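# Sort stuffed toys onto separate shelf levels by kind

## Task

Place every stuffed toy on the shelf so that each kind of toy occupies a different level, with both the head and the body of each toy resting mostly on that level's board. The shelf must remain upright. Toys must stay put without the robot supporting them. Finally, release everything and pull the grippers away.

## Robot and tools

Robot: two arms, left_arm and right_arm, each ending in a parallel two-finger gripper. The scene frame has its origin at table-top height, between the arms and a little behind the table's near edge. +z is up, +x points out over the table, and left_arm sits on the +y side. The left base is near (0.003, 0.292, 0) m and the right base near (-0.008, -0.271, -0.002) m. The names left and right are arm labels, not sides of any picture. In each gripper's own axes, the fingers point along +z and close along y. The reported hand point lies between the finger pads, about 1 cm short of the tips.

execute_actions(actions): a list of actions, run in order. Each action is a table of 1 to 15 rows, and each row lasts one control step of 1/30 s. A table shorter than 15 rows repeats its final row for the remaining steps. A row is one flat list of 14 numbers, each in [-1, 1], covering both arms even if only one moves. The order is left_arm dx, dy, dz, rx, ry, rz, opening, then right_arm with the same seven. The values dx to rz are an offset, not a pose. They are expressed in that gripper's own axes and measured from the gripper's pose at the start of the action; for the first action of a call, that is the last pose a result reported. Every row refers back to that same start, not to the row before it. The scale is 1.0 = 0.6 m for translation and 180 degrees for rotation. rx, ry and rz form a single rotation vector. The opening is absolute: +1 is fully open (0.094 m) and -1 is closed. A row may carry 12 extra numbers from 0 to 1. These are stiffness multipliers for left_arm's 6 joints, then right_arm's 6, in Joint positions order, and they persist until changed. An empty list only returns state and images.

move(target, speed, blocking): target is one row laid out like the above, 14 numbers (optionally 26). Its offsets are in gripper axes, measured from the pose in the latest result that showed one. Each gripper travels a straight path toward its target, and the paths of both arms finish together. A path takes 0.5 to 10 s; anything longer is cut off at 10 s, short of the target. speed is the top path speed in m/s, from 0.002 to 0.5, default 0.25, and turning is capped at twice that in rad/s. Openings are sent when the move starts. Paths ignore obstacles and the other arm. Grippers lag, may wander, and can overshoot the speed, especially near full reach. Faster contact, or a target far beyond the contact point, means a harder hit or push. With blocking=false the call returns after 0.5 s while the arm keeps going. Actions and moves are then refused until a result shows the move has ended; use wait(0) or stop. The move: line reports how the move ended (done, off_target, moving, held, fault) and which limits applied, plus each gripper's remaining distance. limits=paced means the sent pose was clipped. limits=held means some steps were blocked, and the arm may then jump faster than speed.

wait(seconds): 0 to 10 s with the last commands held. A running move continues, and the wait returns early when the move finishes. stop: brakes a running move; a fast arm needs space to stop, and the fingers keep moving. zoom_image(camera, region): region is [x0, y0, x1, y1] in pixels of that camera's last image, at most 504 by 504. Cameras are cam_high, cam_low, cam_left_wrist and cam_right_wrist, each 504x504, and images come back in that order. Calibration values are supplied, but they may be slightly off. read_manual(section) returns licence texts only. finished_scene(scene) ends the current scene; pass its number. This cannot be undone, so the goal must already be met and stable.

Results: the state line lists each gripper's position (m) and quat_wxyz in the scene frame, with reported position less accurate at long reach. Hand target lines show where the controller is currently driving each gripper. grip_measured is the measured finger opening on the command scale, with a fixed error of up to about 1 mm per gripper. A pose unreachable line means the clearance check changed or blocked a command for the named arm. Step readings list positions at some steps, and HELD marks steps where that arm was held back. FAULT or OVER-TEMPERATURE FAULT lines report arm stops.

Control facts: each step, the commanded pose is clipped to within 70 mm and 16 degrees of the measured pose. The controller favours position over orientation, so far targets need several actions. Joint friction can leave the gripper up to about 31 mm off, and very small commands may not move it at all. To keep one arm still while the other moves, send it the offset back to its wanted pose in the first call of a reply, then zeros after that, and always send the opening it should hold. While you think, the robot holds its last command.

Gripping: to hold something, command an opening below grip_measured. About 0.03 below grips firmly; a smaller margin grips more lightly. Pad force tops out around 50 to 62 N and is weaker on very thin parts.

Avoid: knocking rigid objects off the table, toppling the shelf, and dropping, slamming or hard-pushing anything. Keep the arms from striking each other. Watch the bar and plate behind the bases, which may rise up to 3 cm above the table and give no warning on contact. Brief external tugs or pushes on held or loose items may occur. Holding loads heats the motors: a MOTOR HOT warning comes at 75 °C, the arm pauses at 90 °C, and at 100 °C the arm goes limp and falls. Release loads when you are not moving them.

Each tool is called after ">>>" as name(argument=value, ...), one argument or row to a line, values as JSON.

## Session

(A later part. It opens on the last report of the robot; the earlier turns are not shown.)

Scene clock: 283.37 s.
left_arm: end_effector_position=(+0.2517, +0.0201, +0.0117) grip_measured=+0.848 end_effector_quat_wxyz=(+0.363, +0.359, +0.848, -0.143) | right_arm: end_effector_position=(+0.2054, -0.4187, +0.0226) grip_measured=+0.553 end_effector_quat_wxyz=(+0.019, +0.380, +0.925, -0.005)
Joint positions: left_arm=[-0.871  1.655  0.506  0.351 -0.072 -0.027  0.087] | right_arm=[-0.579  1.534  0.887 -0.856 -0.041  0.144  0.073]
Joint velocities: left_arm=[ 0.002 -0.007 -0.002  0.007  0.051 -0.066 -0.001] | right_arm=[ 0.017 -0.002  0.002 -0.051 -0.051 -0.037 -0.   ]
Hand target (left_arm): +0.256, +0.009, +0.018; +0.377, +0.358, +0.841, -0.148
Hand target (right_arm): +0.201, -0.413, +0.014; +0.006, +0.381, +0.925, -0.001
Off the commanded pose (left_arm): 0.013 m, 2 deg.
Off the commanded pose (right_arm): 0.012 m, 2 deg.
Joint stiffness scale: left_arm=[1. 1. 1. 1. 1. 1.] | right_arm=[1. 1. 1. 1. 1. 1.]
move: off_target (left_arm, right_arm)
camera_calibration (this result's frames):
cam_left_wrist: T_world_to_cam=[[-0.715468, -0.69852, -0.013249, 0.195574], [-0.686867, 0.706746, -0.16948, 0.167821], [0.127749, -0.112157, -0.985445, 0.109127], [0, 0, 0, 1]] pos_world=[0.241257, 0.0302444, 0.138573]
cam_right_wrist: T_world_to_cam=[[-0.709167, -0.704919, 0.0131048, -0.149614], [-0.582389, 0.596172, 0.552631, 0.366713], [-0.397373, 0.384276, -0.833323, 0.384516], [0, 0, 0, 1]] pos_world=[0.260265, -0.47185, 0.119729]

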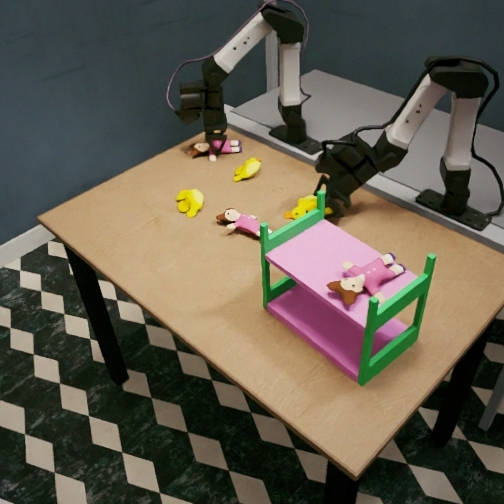

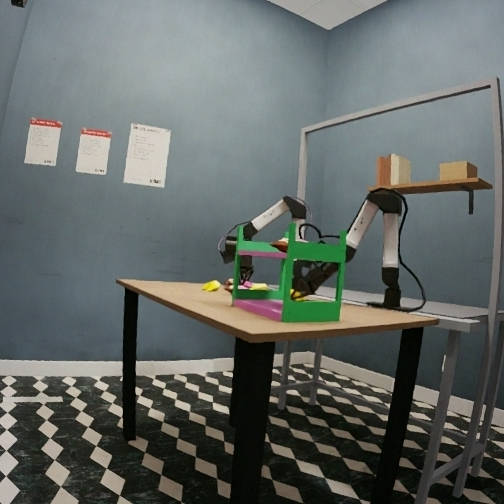

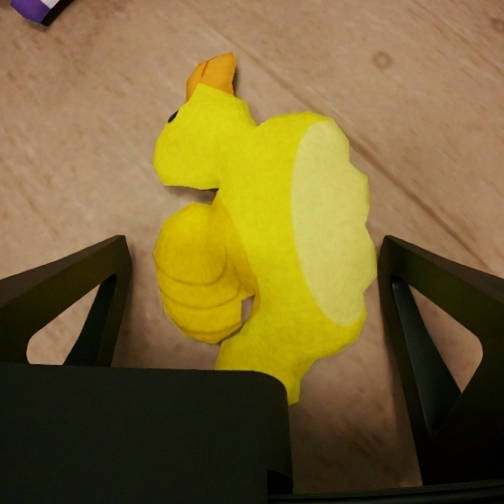

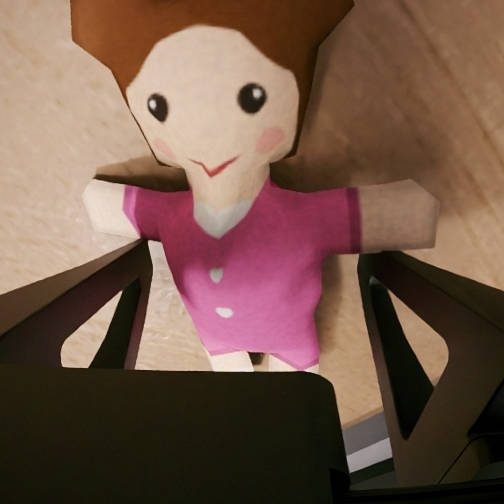

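>>> execute_actions(
  actions=[
    [[-0.02,-0.005,0.005,0,0,0,0.85, 0.005,0,0,0,0,0,0.4],[-0.025,-0.008,0.01,0,0,0,0.85, 0.01,0,0.005,0,0,0,0.2],[-0.03,-0.01,0.015,0,0,0,0.85, 0.01,0,0.005,0,0,0,-0.42],[-0.035,-0.01,0.02,0,0,0,0.85, 0.01,0,0.005,0,0,0,-0.42],[-0.035,-0.01,0.02,0,0,0,0.7, 0.01,0,0.005,0,0,0,-0.42],[-0.035,-0.01,0.02,0,0,0,0.5, 0.01,0,0.005,0,0,0,-0.42],[-0.035,-0.01,0.02,0,0,0,-0.4, 0.01,0,0.005,0,0,0,-0.42]],
  ],
)

Scene clock: 295.37 s.
left_arm: end_effector_position=(+0.2633, +0.0047, +0.0203) grip_measured=-0.397 end_effector_quat_wxyz=(+0.367, +0.358, +0.846, -0.145) | right_arm: end_effector_position=(+0.2065, -0.4196, +0.0243) grip_measured=-0.416 end_effector_quat_wxyz=(+0.024, +0.380, +0.925, -0.006)
Joint positions: left_arm=[-0.877  1.689  0.585  0.316 -0.078 -0.031  0.028] | right_arm=[-0.579  1.526  0.887 -0.853 -0.041  0.144  0.027]
Joint velocities: left_arm=[-0.017 -0.017  0.012  0.022  0.007  0.037  0.   ] | right_arm=[ 0.002  0.022 -0.002 -0.081  0.007 -0.051 -0.   ]
Hand target (left_arm): +0.263, -0.001, +0.019; +0.363, +0.359, +0.848, -0.143
Hand target (right_arm): +0.201, -0.415, +0.019; +0.018, +0.380, +0.925, -0.005
Off the commanded pose (left_arm): 0.006 m, 1 deg.
Off the commanded pose (right_arm): 0.009 m, 1 deg.
Joint stiffness scale: left_arm=[1. 1. 1. 1. 1. 1.] | right_arm=[1. 1. 1. 1. 1. 1.]
Step readings (end_effector_position):
0: left_arm (+0.2518, +0.0201, +0.0117) | right_arm (+0.2057, -0.4190, +0.0226)
1: left_arm (+0.2519, +0.0199, +0.0119) | right_arm (+0.2057, -0.4190, +0.0226)
2: left_arm (+0.2526, +0.0191, +0.0126) | right_arm (+0.2057, -0.4190, +0.0226)
4: left_arm (+0.2562, +0.0140, +0.0156) | right_arm (+0.2059, -0.4191, +0.0226)
8: left_arm (+0.2627, +0.0048, +0.0202) | right_arm (+0.2065, -0.4195, +0.0243)
15: end_effector_position above
camera_calibration (this result's frames):
cam_left_wrist: T_world_to_cam=[[-0.714725, -0.699262, -0.0141905, 0.193106], [-0.68614, 0.704957, -0.179576, 0.188144], [0.135574, -0.11861, -0.983642, 0.112318], [0, 0, 0, 1]] pos_world=[0.251884, 0.0157202, 0.147007]
cam_right_wrist: T_world_to_cam=[[-0.708983, -0.705125, 0.0119376, -0.149519], [-0.587041, 0.599464, 0.544083, 0.369433], [-0.390802, 0.378738, -0.838947, 0.383186], [0, 0, 0, 1]] pos_world=[0.260616, -0.472018, 0.122255]

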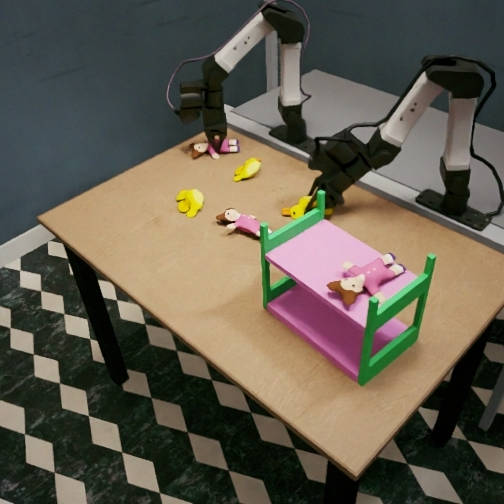

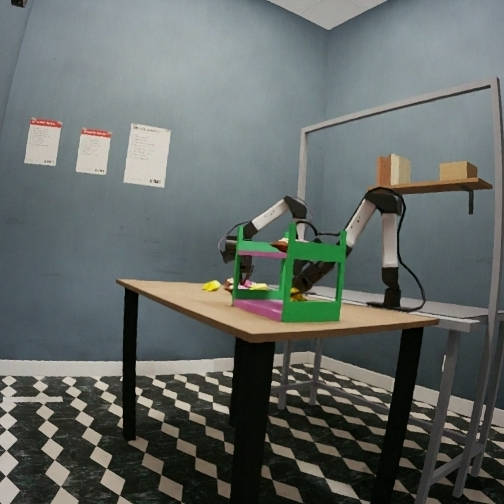

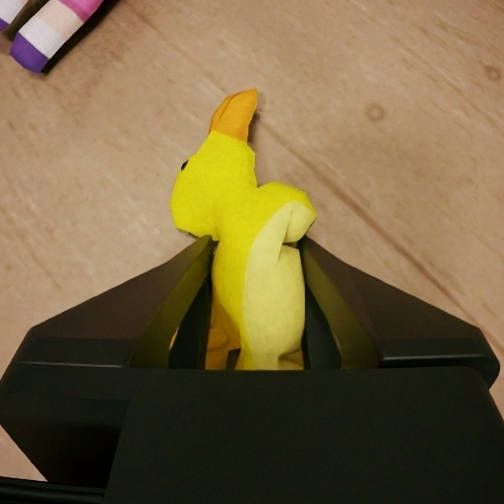

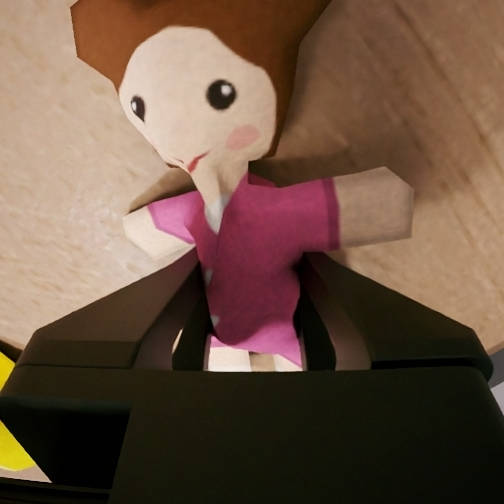

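>>> move(
  target=[-0.067,0.022,-0.075,0,0,0,-0.42, 0,0,-0.125,0,0,0,-0.43],
  speed=0.2,
)

>>> move(
  target=[0.241,0.563,-0.271,-0.213,-0.122,-0.138,-0.42, 0.427,0.563,0.012,0,0.015,0,-0.43],
  speed=0.3,
)

Scene clock: 345.27 s.
left_arm: end_effector_position=(+0.2614, +0.0206, +0.0678) grip_measured=-0.418 end_effector_quat_wxyz=(+0.354, +0.360, +0.852, -0.137) | right_arm: end_effector_position=(+0.2077, -0.4168, +0.0953) grip_measured=-0.427 end_effector_quat_wxyz=(+0.028, +0.378, +0.925, -0.007)
Joint positions: left_arm=[-0.847  1.49   0.665  0.003 -0.06  -0.011  0.027] | right_arm=[-0.579  1.437  1.097 -1.144 -0.041  0.14   0.027]
Joint velocities: left_arm=[-0.007 -0.012  0.007 -0.066  0.051 -0.007 -0.001] | right_arm=[-0.007  0.022 -0.007 -0.037  0.022  0.066  0.001]
Hand target (left_arm): +0.268, +0.017, +0.081; +0.368, +0.358, +0.846, -0.145
Hand target (right_arm): +0.203, -0.417, +0.099; +0.024, +0.380, +0.925, -0.006
Off the commanded pose (left_arm): 0.015 m, 2 deg.
Off the commanded pose (right_arm): 0.006 m, 1 deg.
Joint stiffness scale: left_arm=[1. 1. 1. 1. 1. 1.] | right_arm=[1. 1. 1. 1. 1. 1.]
move: off_target (left_arm)
camera_calibration (this result's frames):
cam_left_wrist: T_world_to_cam=[[-0.713027, -0.700926, -0.017185, 0.203318], [-0.69169, 0.707218, -0.14631, 0.183374], [0.114706, -0.0924364, -0.989089, 0.166461], [0, 0, 0, 1]] pos_world=[0.252715, 0.0282128, 0.194969]
cam_right_wrist: T_world_to_cam=[[-0.706117, -0.708012, 0.0108409, -0.149293], [-0.593282, 0.599912, 0.53677, 0.332106], [-0.386544, 0.372591, -0.843659, 0.439118], [0, 0, 0, 1]] pos_world=[0.261352, -0.468547, 0.193819]

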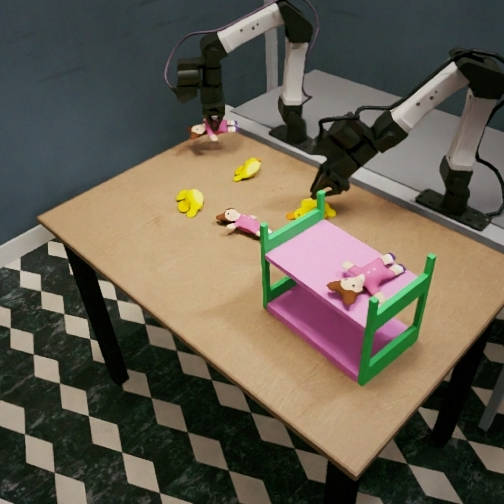

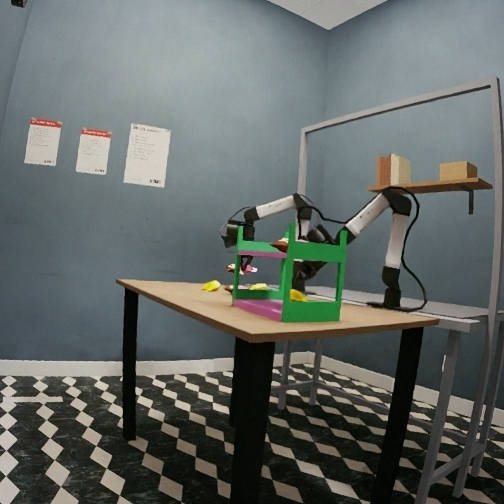

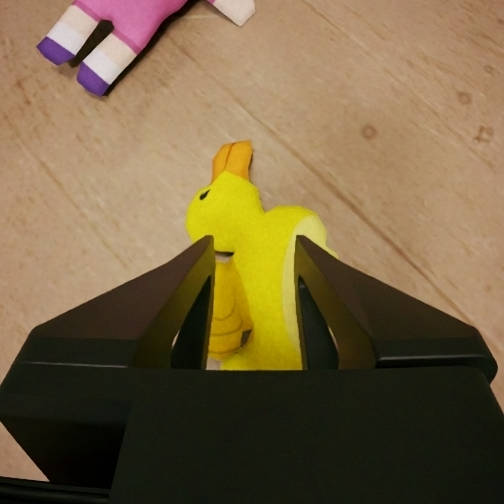

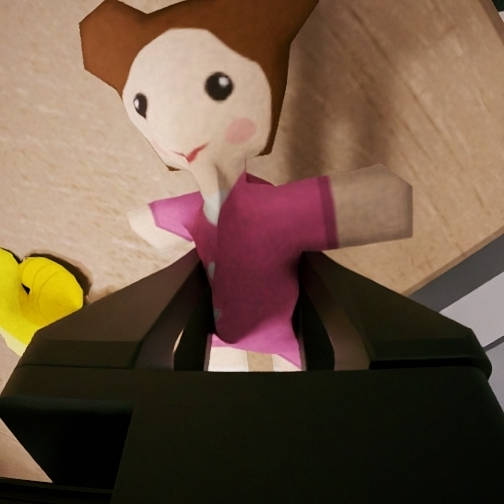

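Scene clock: 347.50 s.
left_arm: end_effector_position=(+0.3470, +0.4061, +0.0776) grip_measured=-0.418 end_effector_quat_wxyz=(+0.550, -0.001, +0.835, -0.002) | right_arm: end_effector_position=(+0.2602, +0.0055, +0.0793) grip_measured=-0.427 end_effector_quat_wxyz=(+0.004, +0.376, +0.926, +0.020)
Joint positions: left_arm=[0.524 1.462 0.337 0.657 0.472 0.254 0.027] | right_arm=[ 0.873  1.914  1.599 -1.172  0.019  1.584  0.027]
Joint velocities: left_arm=[ 0.017 -0.002 -0.002  0.007  0.007  0.022 -0.001] | right_arm=[-0.007  0.002  0.012 -0.037 -0.037 -0.081  0.001]
Hand target (left_arm): +0.354, +0.411, +0.086; +0.564, +0.000, +0.826, -0.001
Hand target (right_arm): +0.258, +0.004, +0.078; +0.002, +0.378, +0.926, +0.006
Off the commanded pose (left_arm): 0.013 m, 3 deg.
Off the commanded pose (right_arm): 0.004 m, 2 deg.
Joint stiffness scale: left_arm=[1. 1. 1. 1. 1. 1.] | right_arm=[1. 1. 1. 1. 1. 1.]
move: off_target (left_arm)
camera_calibration (this result's frames):
cam_left_wrist: T_world_to_cam=[[-0.00485475, -0.999965, 0.00683541, 0.408553], [-0.860501, 0.000695248, -0.509449, 0.345044], [0.509426, -0.00835512, -0.860474, 0.0208401], [0, 0, 0, 1]] pos_world=[0.288277, 0.408473, 0.190922]
cam_right_wrist: T_world_to_cam=[[-0.702824, -0.711075, -0.0202904, 0.18859], [-0.582817, 0.559231, 0.589564, 0.111758], [-0.407877, 0.426185, -0.807467, 0.290934], [0, 0, 0, 1]] pos_world=[0.316345, -0.0523886, 0.172857]

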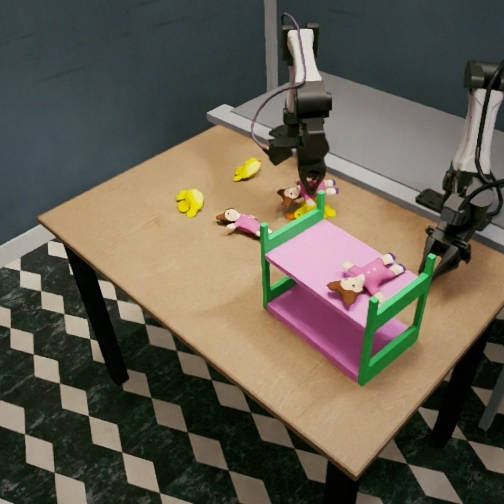

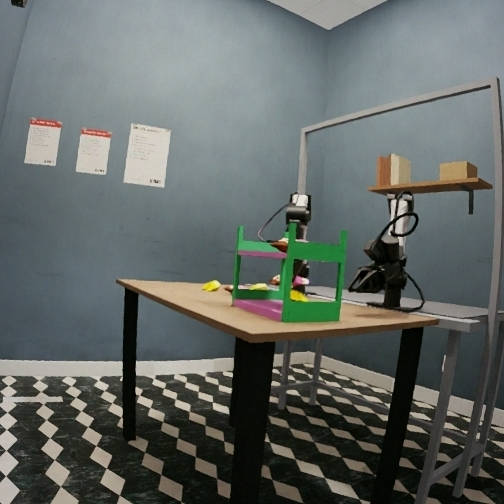

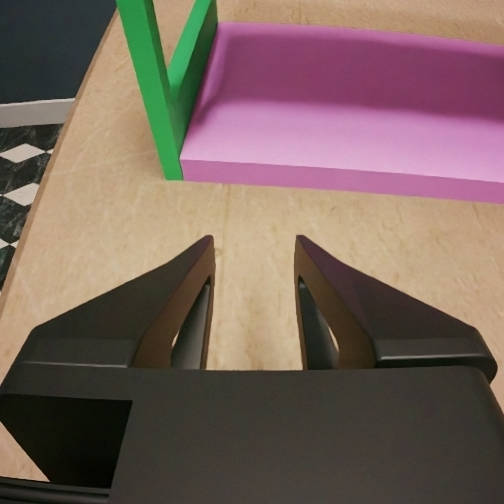

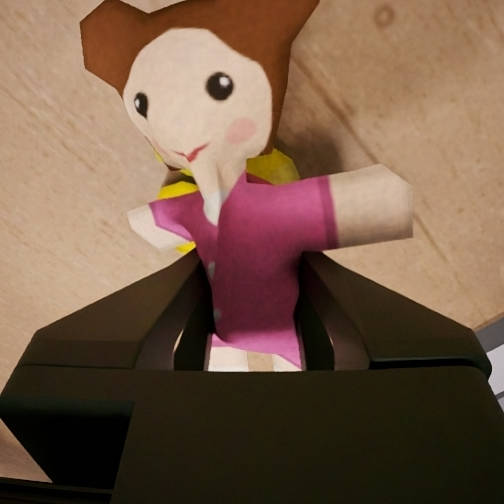

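>>> move(
  target=[0.088,-0.587,-0.21,0.209,0.109,0.139,0.85, -0.077,-0.171,0.016,0,0,0.056,-0.43],
  speed=0.3,
)

>>> move(
  target=[0,0,0,0,0,0,0.85, 0.005,0,0.07,0,0,0,-0.43],
  speed=0.12,
)

Scene clock: 376.20 s.
left_arm: end_effector_position=(+0.2031, +0.0628, +0.0676) grip_measured=+0.848 end_effector_quat_wxyz=(+0.356, +0.357, +0.853, -0.137) | right_arm: end_effector_position=(+0.2271, -0.0962, +0.0675) grip_measured=-0.427 end_effector_quat_wxyz=(+0.008, +0.454, +0.891, +0.019)
Joint positions: left_arm=[-0.93   1.165  0.44  -0.098 -0.12  -0.076  0.087] | right_arm=[ 0.711  1.571  1.134 -1.045  0.015  1.593  0.027]
Joint velocities: left_arm=[ 0.002  0.002 -0.007 -0.022 -0.007 -0.007 -0.001] | right_arm=[-0.007 -0.007 -0.002 -0.066 -0.007 -0.095 -0.001]
Hand target (left_arm): +0.206, +0.056, +0.073; +0.360, +0.355, +0.852, -0.138
Hand target (right_arm): +0.223, -0.100, +0.065; +0.003, +0.456, +0.890, +0.020
Off the commanded pose (left_arm): 0.017 m, 2 deg.
Off the commanded pose (right_arm): 0.007 m, 1 deg.
Joint stiffness scale: left_arm=[1. 1. 1. 1. 1. 1.] | right_arm=[1. 1. 1. 1. 1. 1.]
move: off_target (left_arm)
camera_calibration (this result's frames):
cam_left_wrist: T_world_to_cam=[[-0.709495, -0.70453, -0.015956, 0.190752], [-0.69485, 0.703163, -0.150817, 0.114346], [0.117475, -0.0959172, -0.988433, 0.176451], [0, 0, 0, 1]] pos_world=[0.194062, 0.0709111, 0.194699]
cam_right_wrist: T_world_to_cam=[[-0.813307, -0.581424, -0.0218757, 0.130508], [-0.481495, 0.651465, 0.586307, 0.142404], [-0.326642, 0.48738, -0.809794, 0.298887], [0, 0, 0, 1]] pos_world=[0.272339, -0.162563, 0.1614]

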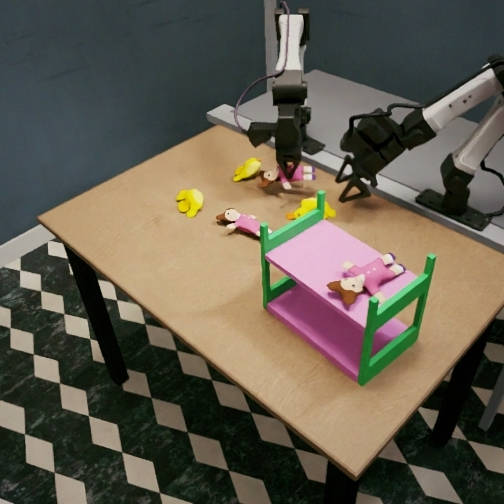

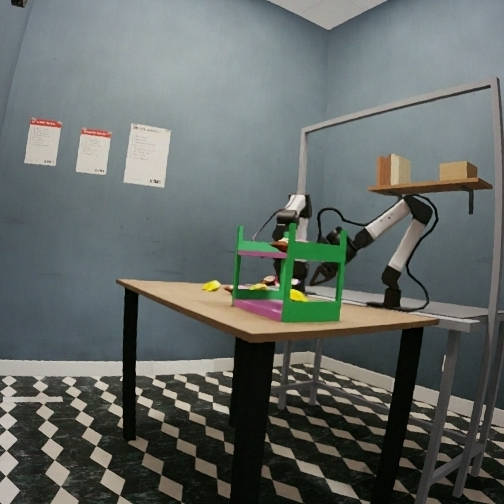

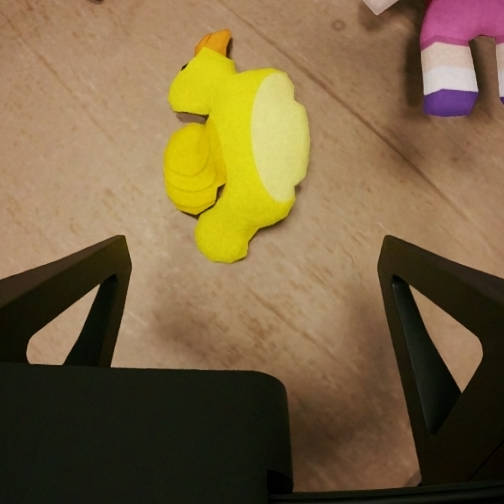

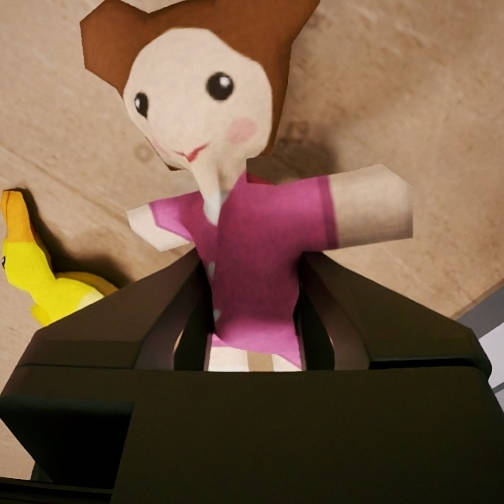

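Scene clock: 377.20 s.
left_arm: end_effector_position=(+0.2031, +0.0629, +0.0675) grip_measured=+0.848 end_effector_quat_wxyz=(+0.356, +0.357, +0.853, -0.137) | right_arm: end_effector_position=(+0.2333, -0.0907, +0.0339) grip_measured=-0.427 end_effector_quat_wxyz=(+0.013, +0.454, +0.891, +0.030)
Joint positions: left_arm=[-0.93   1.165  0.44  -0.098 -0.12  -0.076  0.087] | right_arm=[ 0.711  1.619  1.045 -0.882  0.015  1.593  0.027]
Joint velocities: left_arm=[-0.002 -0.002 -0.022  0.007  0.051 -0.007 -0.   ] | right_arm=[ 0.007 -0.022 -0.007 -0.037  0.066  0.022 -0.001]
Hand target (left_arm): +0.203, +0.063, +0.068; +0.356, +0.357, +0.853, -0.137
Hand target (right_arm): +0.227, -0.093, +0.026; +0.008, +0.454, +0.891, +0.019
Off the commanded pose (left_arm): 0.000 m, 0 deg.
Off the commanded pose (right_arm): 0.011 m, 1 deg.
Joint stiffness scale: left_arm=[1. 1. 1. 1. 1. 1.] | right_arm=[1. 1. 1. 1. 1. 1.]
move: off_target (right_arm)
camera_calibration (this result's frames):
cam_left_wrist: T_world_to_cam=[[-0.709314, -0.704717, -0.0157382, 0.190719], [-0.6951, 0.702994, -0.150451, 0.114307], [0.117089, -0.0957771, -0.988492, 0.17647], [0, 0, 0, 1]] pos_world=[0.194072, 0.0709473, 0.194638]
cam_right_wrist: T_world_to_cam=[[-0.812873, -0.580539, -0.0470212, 0.138819], [-0.492945, 0.642725, 0.586439, 0.1634], [-0.310229, 0.499879, -0.808628, 0.2683], [0, 0, 0, 1]] pos_world=[0.276624, -0.158549, 0.127658]

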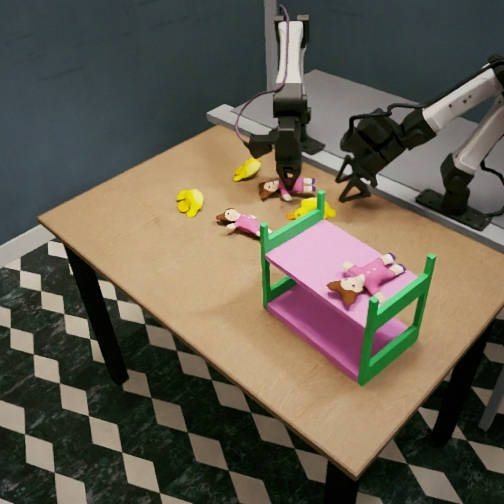

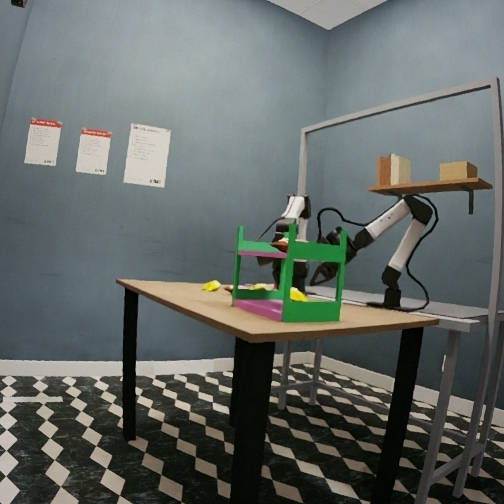

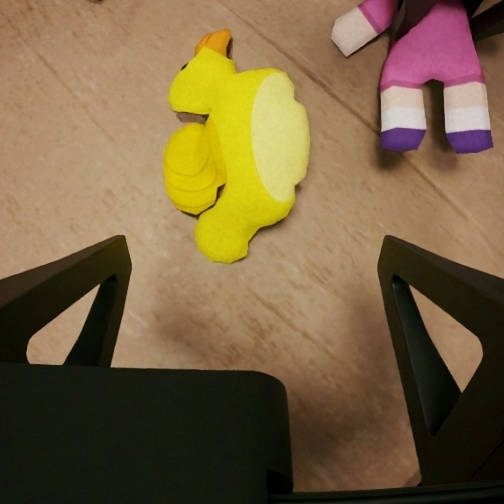

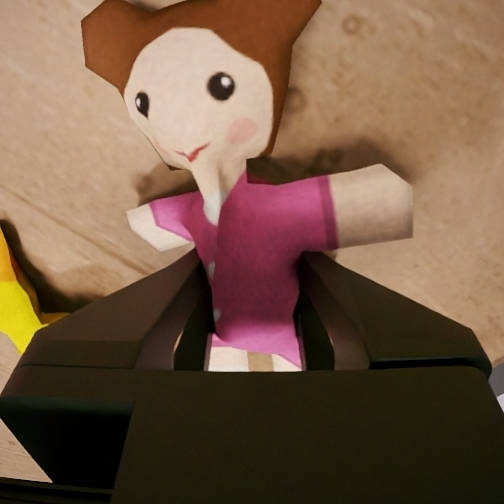

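>>> execute_actions(
  actions=[
    [[0,0,0,0,0,0,0.85, 0,0,0,0,0,0,-0.2],[0,0,0,0,0,0,0.85, 0,0,0,0,0,0,0],[0,0,0,0,0,0,0.85, 0,0,0,0,0,0,0.2],[0,0,0,0,0,0,0.85, 0,0,0,0,0,0,0.45],[0,0,0,0,0,0,0.85, 0,0,0,0,0,0,0.45],[0,0,0,0,0,0,0.85, 0,0,0,0,0,0,0.45],[0,0,0,0,0,0,0.85, 0,0,0,0,0,0,0.45],[0,0,0,0,0,0,0.85, 0,0,-0.01,0,0,0,0.45],[0,0,0,0,0,0,0.85, 0,0,-0.02,0,0,0,0.45],[0,0,0,0,0,0,0.85, 0,0,-0.035,0,0,0,0.45],[0,0,0,0,0,0,0.85, 0,0,-0.05,0,0,0,0.45],[0,0,0,0,0,0,0.85, 0,0,-0.065,0,0,0,0.45],[0,0,0,0,0,0,0.85, 0,0,-0.08,0,0,0,0.45],[0,0,0,0,0,0,0.85, 0,0,-0.095,0,0,0,0.45],[0,0,0,0,0,0,0.85, 0,0,-0.105,0,0,0,0.45]],
  ],
)

>>> wait(
  seconds=0.3,
)

>>> move(
  target=[-0.026,0.009,0.147,0,0,0,0.85, -0.455,0.116,0.015,0.018,-0.011,0.311,0.85],
  speed=0.35,
)

Scene clock: 423.27 s.
left_arm: end_effector_position=(+0.2031, +0.0629, +0.0675) grip_measured=+0.848 end_effector_quat_wxyz=(+0.356, +0.357, +0.853, -0.137) | right_arm: end_effector_position=(+0.2403, -0.0862, +0.0715) grip_measured=+0.447 end_effector_quat_wxyz=(+0.021, +0.454, +0.890, +0.047)
Joint positions: left_arm=[-0.93   1.165  0.44  -0.098 -0.12  -0.076  0.087] | right_arm=[ 0.711  1.573  1.148 -0.995  0.015  1.593  0.068]
Joint velocities: left_arm=[-0.002  0.002 -0.012 -0.051 -0.037 -0.022 -0.   ] | right_arm=[-0.002 -0.388  0.73  -0.667 -0.022 -0.051  0.   ]
Hand target (left_arm): +0.203, +0.063, +0.068; +0.356, +0.357, +0.853, -0.137
Hand target (right_arm): +0.230, -0.093, +0.094; +0.015, +0.454, +0.890, +0.034
Off the commanded pose (left_arm): 0.000 m, 0 deg.
Off the commanded pose (right_arm): 0.028 m, 2 deg.
Joint stiffness scale: left_arm=[1. 1. 1. 1. 1. 1.] | right_arm=[1. 1. 1. 1. 1. 1.]
Step readings (end_effector_position):
0: left_arm (+0.2031, +0.0629, +0.0675) | right_arm (+0.2336, -0.0905, +0.0339)
1: left_arm (+0.2031, +0.0629, +0.0675) | right_arm (+0.2336, -0.0905, +0.0339)
2: left_arm (+0.2031, +0.0629, +0.0675) | right_arm (+0.2336, -0.0905, +0.0339)
4: left_arm (+0.2031, +0.0629, +0.0675) | right_arm (+0.2336, -0.0905, +0.0339)
8: left_arm (+0.2031, +0.0629, +0.0675) | right_arm (+0.2336, -0.0905, +0.0339)
15: end_effector_position above
camera_calibration (this result's frames):
cam_left_wrist: T_world_to_cam=[[-0.709314, -0.704717, -0.0157382, 0.190719], [-0.6951, 0.702994, -0.150451, 0.114307], [0.117089, -0.0957771, -0.988492, 0.17647], [0, 0, 0, 1]] pos_world=[0.194072, 0.0709473, 0.194638]
cam_right_wrist: T_world_to_cam=[[-0.811345, -0.578568, -0.0835383, 0.151227], [-0.509603, 0.630023, 0.585983, 0.144861], [-0.2864, 0.518005, -0.806006, 0.294243], [0, 0, 0, 1]] pos_world=[0.28079, -0.15619, 0.164909]

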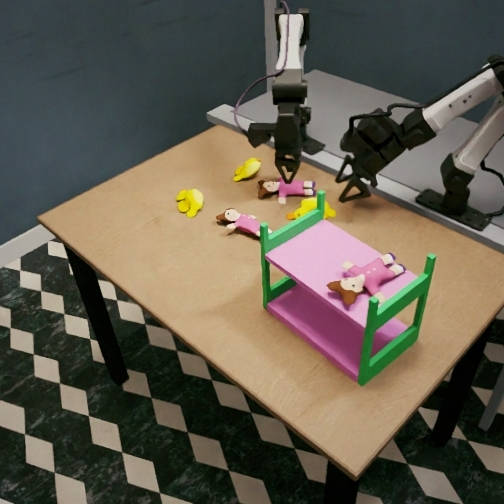

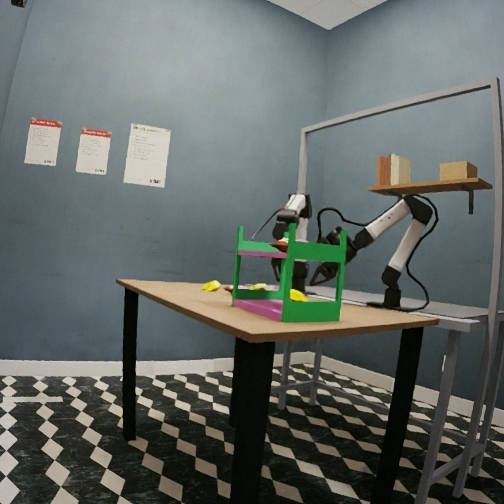

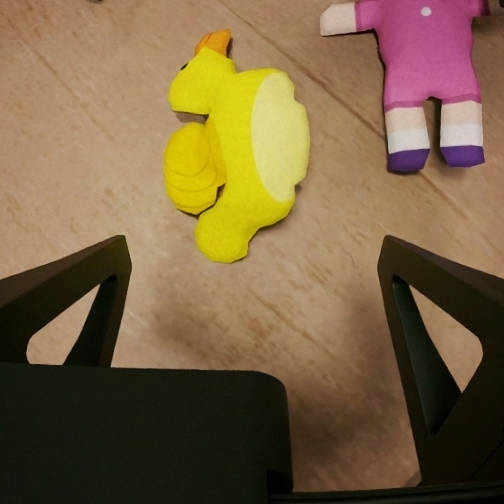

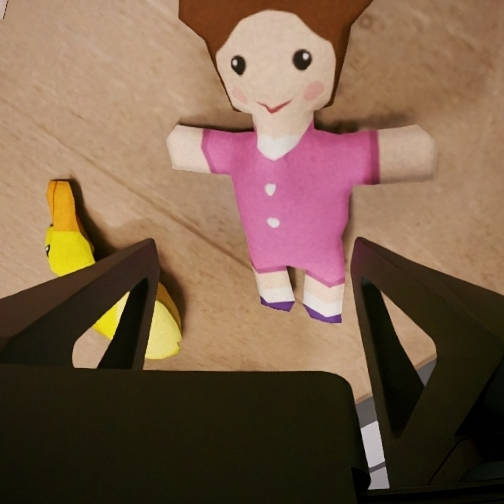

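Scene clock: 423.57 s.
left_arm: end_effector_position=(+0.2031, +0.0629, +0.0675) grip_measured=+0.848 end_effector_quat_wxyz=(+0.356, +0.357, +0.853, -0.137) | right_arm: end_effector_position=(+0.2390, -0.0878, +0.0951) grip_measured=+0.447 end_effector_quat_wxyz=(+0.025, +0.454, +0.889, +0.055)
Joint positions: left_arm=[-0.93   1.165  0.44  -0.098 -0.12  -0.076  0.087] | right_arm=[ 0.711  1.533  1.2   -1.07   0.015  1.593  0.068]
Joint velocities: left_arm=[ 0.007  0.002  0.017 -0.007  0.037 -0.007 -0.001] | right_arm=[-0.017  0.002 -0.007 -0.037  0.007 -0.037 -0.   ]
Hand target (left_arm): +0.203, +0.063, +0.068; +0.356, +0.357, +0.853, -0.137
Hand target (right_arm): +0.230, -0.093, +0.094; +0.015, +0.454, +0.890, +0.034
Off the commanded pose (left_arm): 0.000 m, 0 deg.
Off the commanded pose (right_arm): 0.011 m, 3 deg.
Joint stiffness scale: left_arm=[1. 1. 1. 1. 1. 1.] | right_arm=[1. 1. 1. 1. 1. 1.]
wait: 0.30 s; no rest
camera_calibration (this result's frames):
cam_left_wrist: T_world_to_cam=[[-0.709314, -0.704717, -0.0157382, 0.190719], [-0.6951, 0.702994, -0.150451, 0.114307], [0.117089, -0.0957771, -0.988492, 0.17647], [0, 0, 0, 1]] pos_world=[0.194072, 0.0709473, 0.194638]
cam_right_wrist: T_world_to_cam=[[-0.810235, -0.577337, -0.100999, 0.152763], [-0.51758, 0.623946, 0.585493, 0.132703], [-0.275009, 0.526662, -0.804361, 0.311613], [0, 0, 0, 1]] pos_world=[0.278155, -0.158719, 0.188382]

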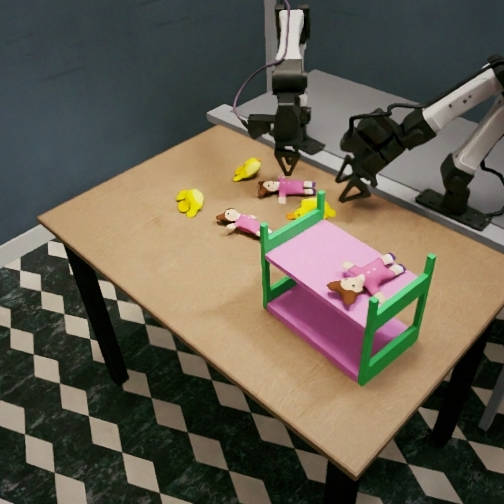

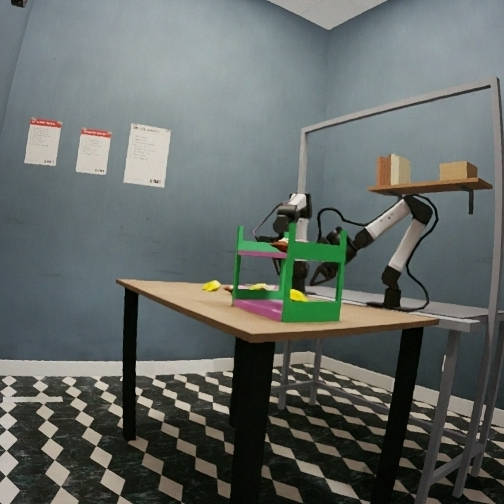

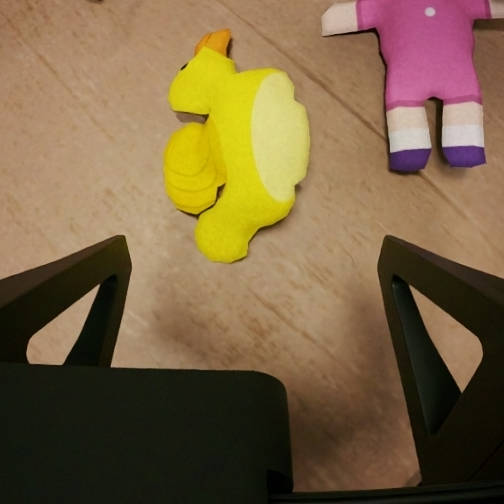

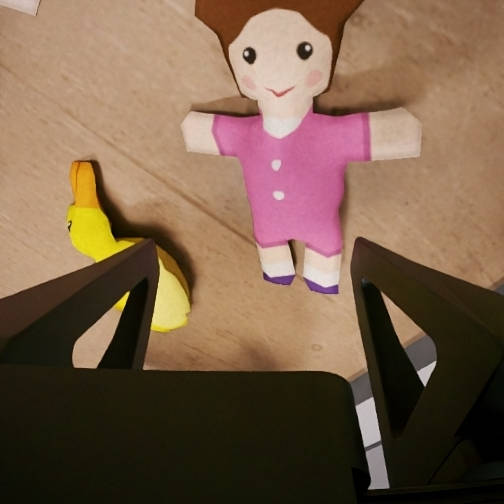

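Scene clock: 425.77 s.
left_arm: end_effector_position=(+0.2497, +0.0208, +0.0118) grip_measured=+0.848 end_effector_quat_wxyz=(+0.345, +0.358, +0.857, -0.132) | right_arm: end_effector_position=(+0.4619, -0.2644, +0.1018) grip_measured=+0.847 end_effector_quat_wxyz=(+0.017, +0.814, +0.579, +0.042)
Joint positions: left_arm=[-0.881  1.645  0.542  0.259 -0.087 -0.043  0.087] | right_arm=[ 0.055  2.238  2.193 -1.389 -0.036  1.905  0.087]
Joint velocities: left_arm=[ 0.012 -0.017 -0.012  0.007 -0.007 -0.051 -0.001] | right_arm=[ 0.017 -0.017 -0.007 -0.007 -0.022  0.022  0.   ]
Hand target (left_arm): +0.259, +0.015, +0.016; +0.355, +0.357, +0.853, -0.137
Hand target (right_arm): +0.457, -0.266, +0.095; +0.003, +0.819, +0.573, +0.029
Off the commanded pose (left_arm): 0.012 m, 1 deg.
Off the commanded pose (right_arm): 0.011 m, 3 deg.
Joint stiffness scale: left_arm=[1. 1. 1. 1. 1. 1.] | right_arm=[1. 1. 1. 1. 1. 1.]
move: off_target (left_arm, right_arm)
camera_calibration (this result's frames):
cam_left_wrist: T_world_to_cam=[[-0.707932, -0.706079, -0.0168729, 0.192992], [-0.699064, 0.703904, -0.125809, 0.168631], [0.100708, -0.0772689, -0.991911, 0.115653], [0, 0, 0, 1]] pos_world=[0.242862, 0.0265036, 0.139189]
cam_right_wrist: T_world_to_cam=[[-0.939891, 0.33669, -0.0569573, 0.529118], [0.230294, 0.748151, 0.622281, 0.0380008], [0.252128, 0.57176, -0.780719, 0.237355], [0, 0, 0, 1]] pos_world=[0.428718, -0.342289, 0.191797]

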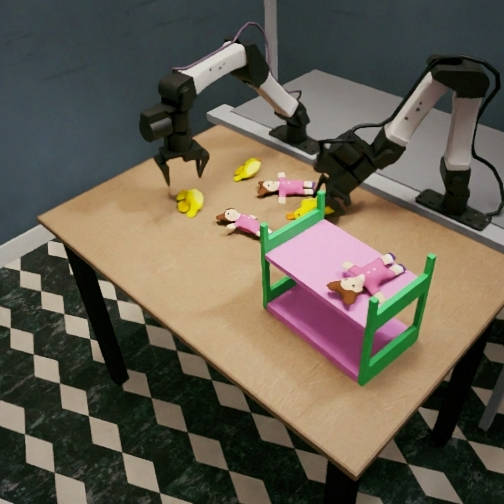

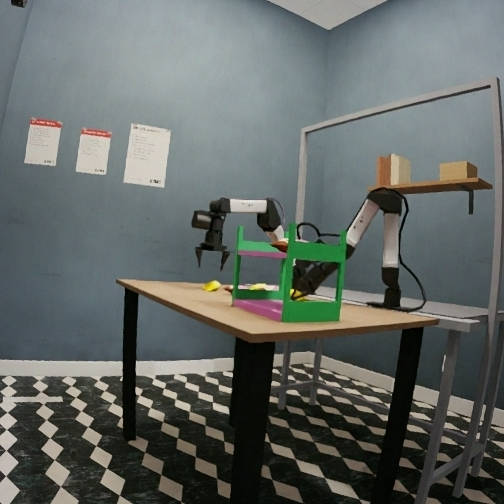

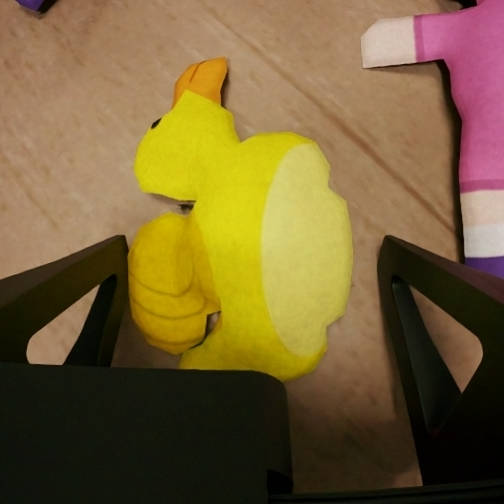

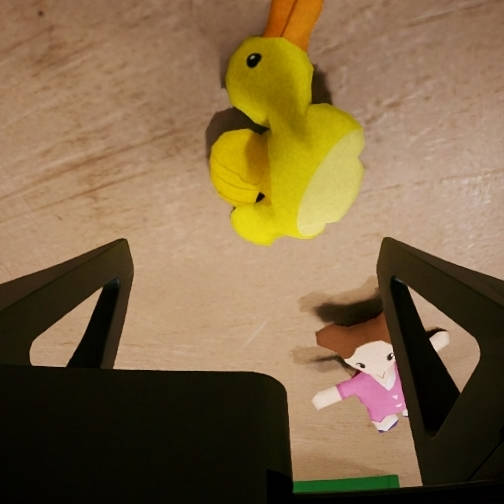

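>>> move(
  target=[0,0,0,0,0,0,-0.46, -0.014,-0.037,0.145,0.024,-0.016,0.006,0.9],
  speed=0.17,
)

Scene clock: 439.17 s.
left_arm: end_effector_position=(+0.2500, +0.0204, +0.0123) grip_measured=-0.457 end_effector_quat_wxyz=(+0.347, +0.358, +0.857, -0.132) | right_arm: end_effector_position=(+0.4516, -0.2653, +0.0247) grip_measured=+0.897 end_effector_quat_wxyz=(+0.005, +0.820, +0.572, +0.013)
Joint positions: left_arm=[-0.881  1.645  0.542  0.262 -0.087 -0.042  0.026] | right_arm=[ 0.062  2.26   1.927 -1.162 -0.021  1.927  0.089]
Joint velocities: left_arm=[ 0.007 -0.017 -0.017 -0.007  0.066 -0.022 -0.001] | right_arm=[ 0.012 -0.007 -0.007  0.022  0.007 -0.11  -0.   ]
Hand target (left_arm): +0.250, +0.021, +0.012; +0.345, +0.358, +0.857, -0.132
Hand target (right_arm): +0.446, -0.264, +0.013; +0.001, +0.821, +0.572, -0.000
Off the commanded pose (left_arm): 0.001 m, 0 deg.
Off the commanded pose (right_arm): 0.013 m, 2 deg.
Joint stiffness scale: left_arm=[1. 1. 1. 1. 1. 1.] | right_arm=[1. 1. 1. 1. 1. 1.]
move: off_target (right_arm)
camera_calibration (this result's frames):
cam_left_wrist: T_world_to_cam=[[-0.708071, -0.705939, -0.0169026, 0.192996], [-0.698652, 0.703838, -0.12844, 0.16909], [0.102568, -0.0791359, -0.991573, 0.115608], [0, 0, 0, 1]] pos_world=[0.242932, 0.0263802, 0.139614]
cam_right_wrist: T_world_to_cam=[[-0.93563, 0.35295, -0.00477405, 0.516535], [0.280608, 0.75193, 0.596541, 0.067974], [0.214139, 0.556802, -0.802569, 0.194012], [0, 0, 0, 1]] pos_world=[0.422666, -0.341449, 0.117624]

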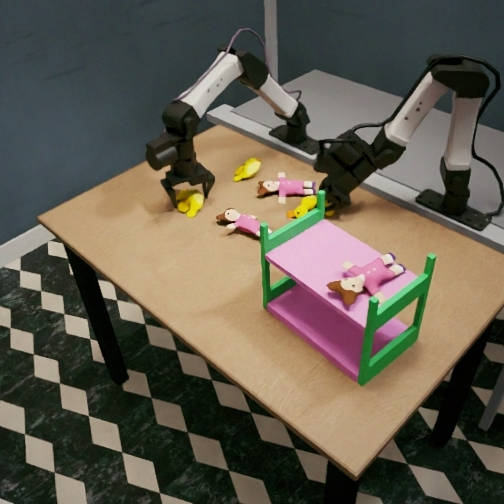

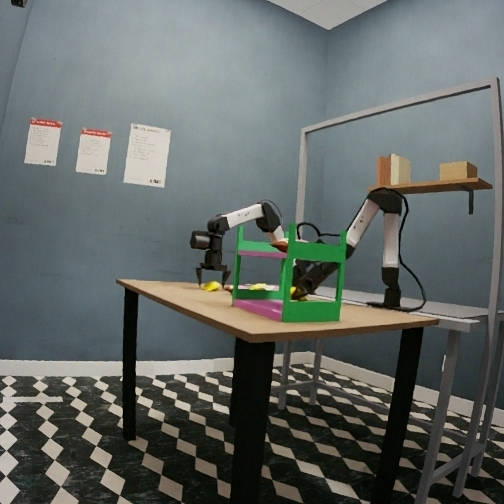

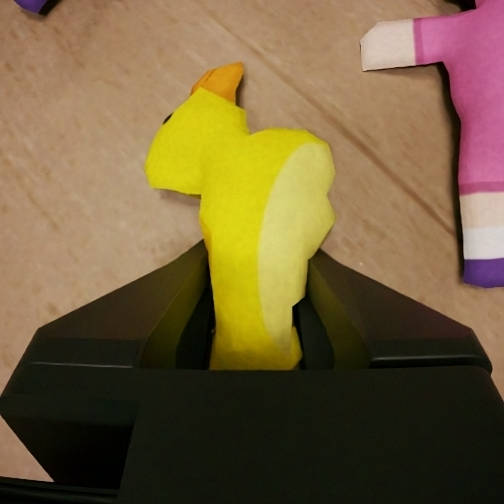

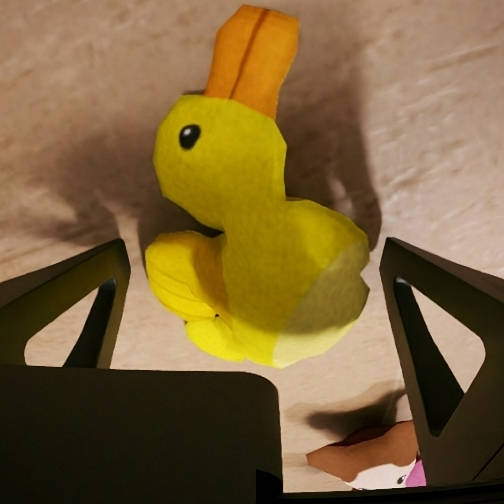

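>>> move(
  target=[-0.086,0.022,-0.079,0,0,0,-0.47, 0,0,0.008,0,0,0,-0.44],
  speed=0.15,
)

Scene clock: 449.30 s.
left_arm: end_effector_position=(+0.2528, +0.0310, +0.0664) grip_measured=-0.467 end_effector_quat_wxyz=(+0.327, +0.361, +0.865, -0.121) | right_arm: end_effector_position=(+0.4539, -0.2654, +0.0248) grip_measured=-0.436 end_effector_quat_wxyz=(+0.008, +0.820, +0.572, +0.017)
Joint positions: left_arm=[-0.85   1.461  0.685 -0.113 -0.07  -0.021  0.025] | right_arm=[ 0.062  2.26   1.927 -1.153 -0.02   1.927  0.027]
Joint velocities: left_arm=[ 0.002 -0.012 -0.022 -0.022 -0.037  0.037 -0.001] | right_arm=[ 0.007  0.017 -0.002 -0.007  0.022  0.081  0.   ]
Hand target (left_arm): +0.261, +0.026, +0.083; +0.347, +0.358, +0.857, -0.132
Hand target (right_arm): +0.452, -0.265, +0.020; +0.005, +0.820, +0.572, +0.013
Off the commanded pose (left_arm): 0.019 m, 3 deg.
Off the commanded pose (right_arm): 0.005 m, 1 deg.
Joint stiffness scale: left_arm=[1. 1. 1. 1. 1. 1.] | right_arm=[1. 1. 1. 1. 1. 1.]
move: off_target (left_arm)
camera_calibration (this result's frames):
cam_left_wrist: T_world_to_cam=[[-0.706795, -0.707096, -0.0213343, 0.203383], [-0.703766, 0.705887, -0.0802321, 0.168543], [0.0717914, -0.0416933, -0.996548, 0.176783], [0, 0, 0, 1]] pos_world=[0.249673, 0.0322098, 0.194035]
cam_right_wrist: T_world_to_cam=[[-0.935585, 0.352839, -0.013601, 0.518854], [0.275053, 0.7524, 0.598532, 0.0699891], [0.221419, 0.556236, -0.800984, 0.190163], [0, 0, 0, 1]] pos_world=[0.424075, -0.341507, 0.117483]

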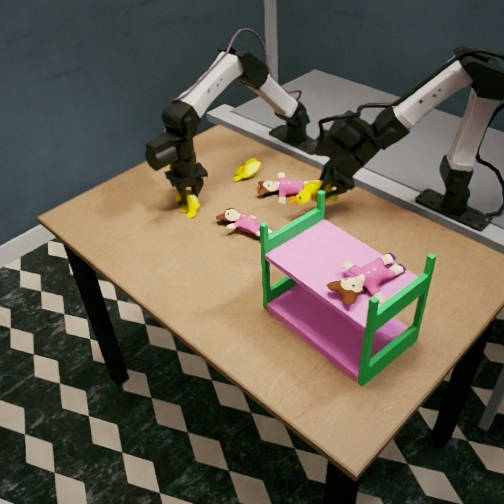

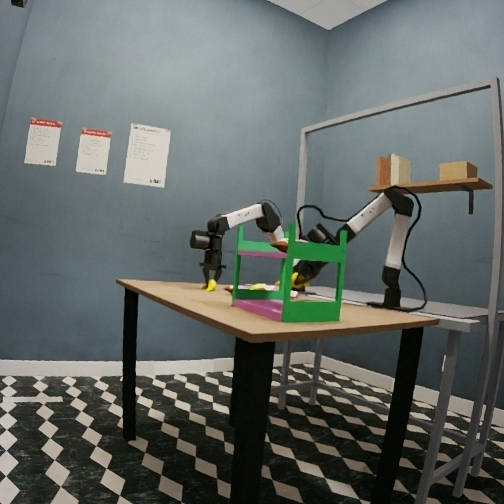

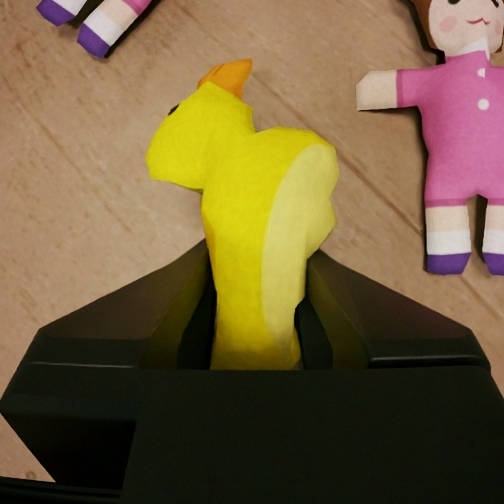

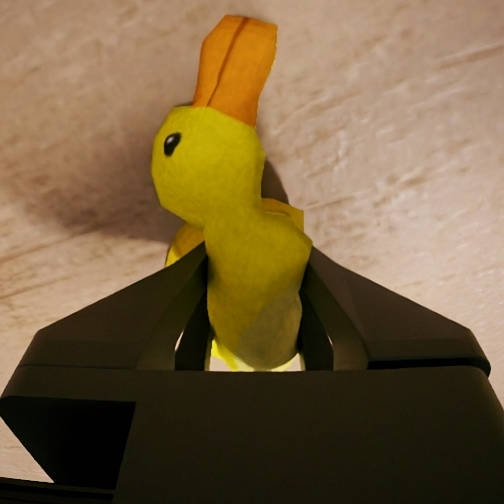

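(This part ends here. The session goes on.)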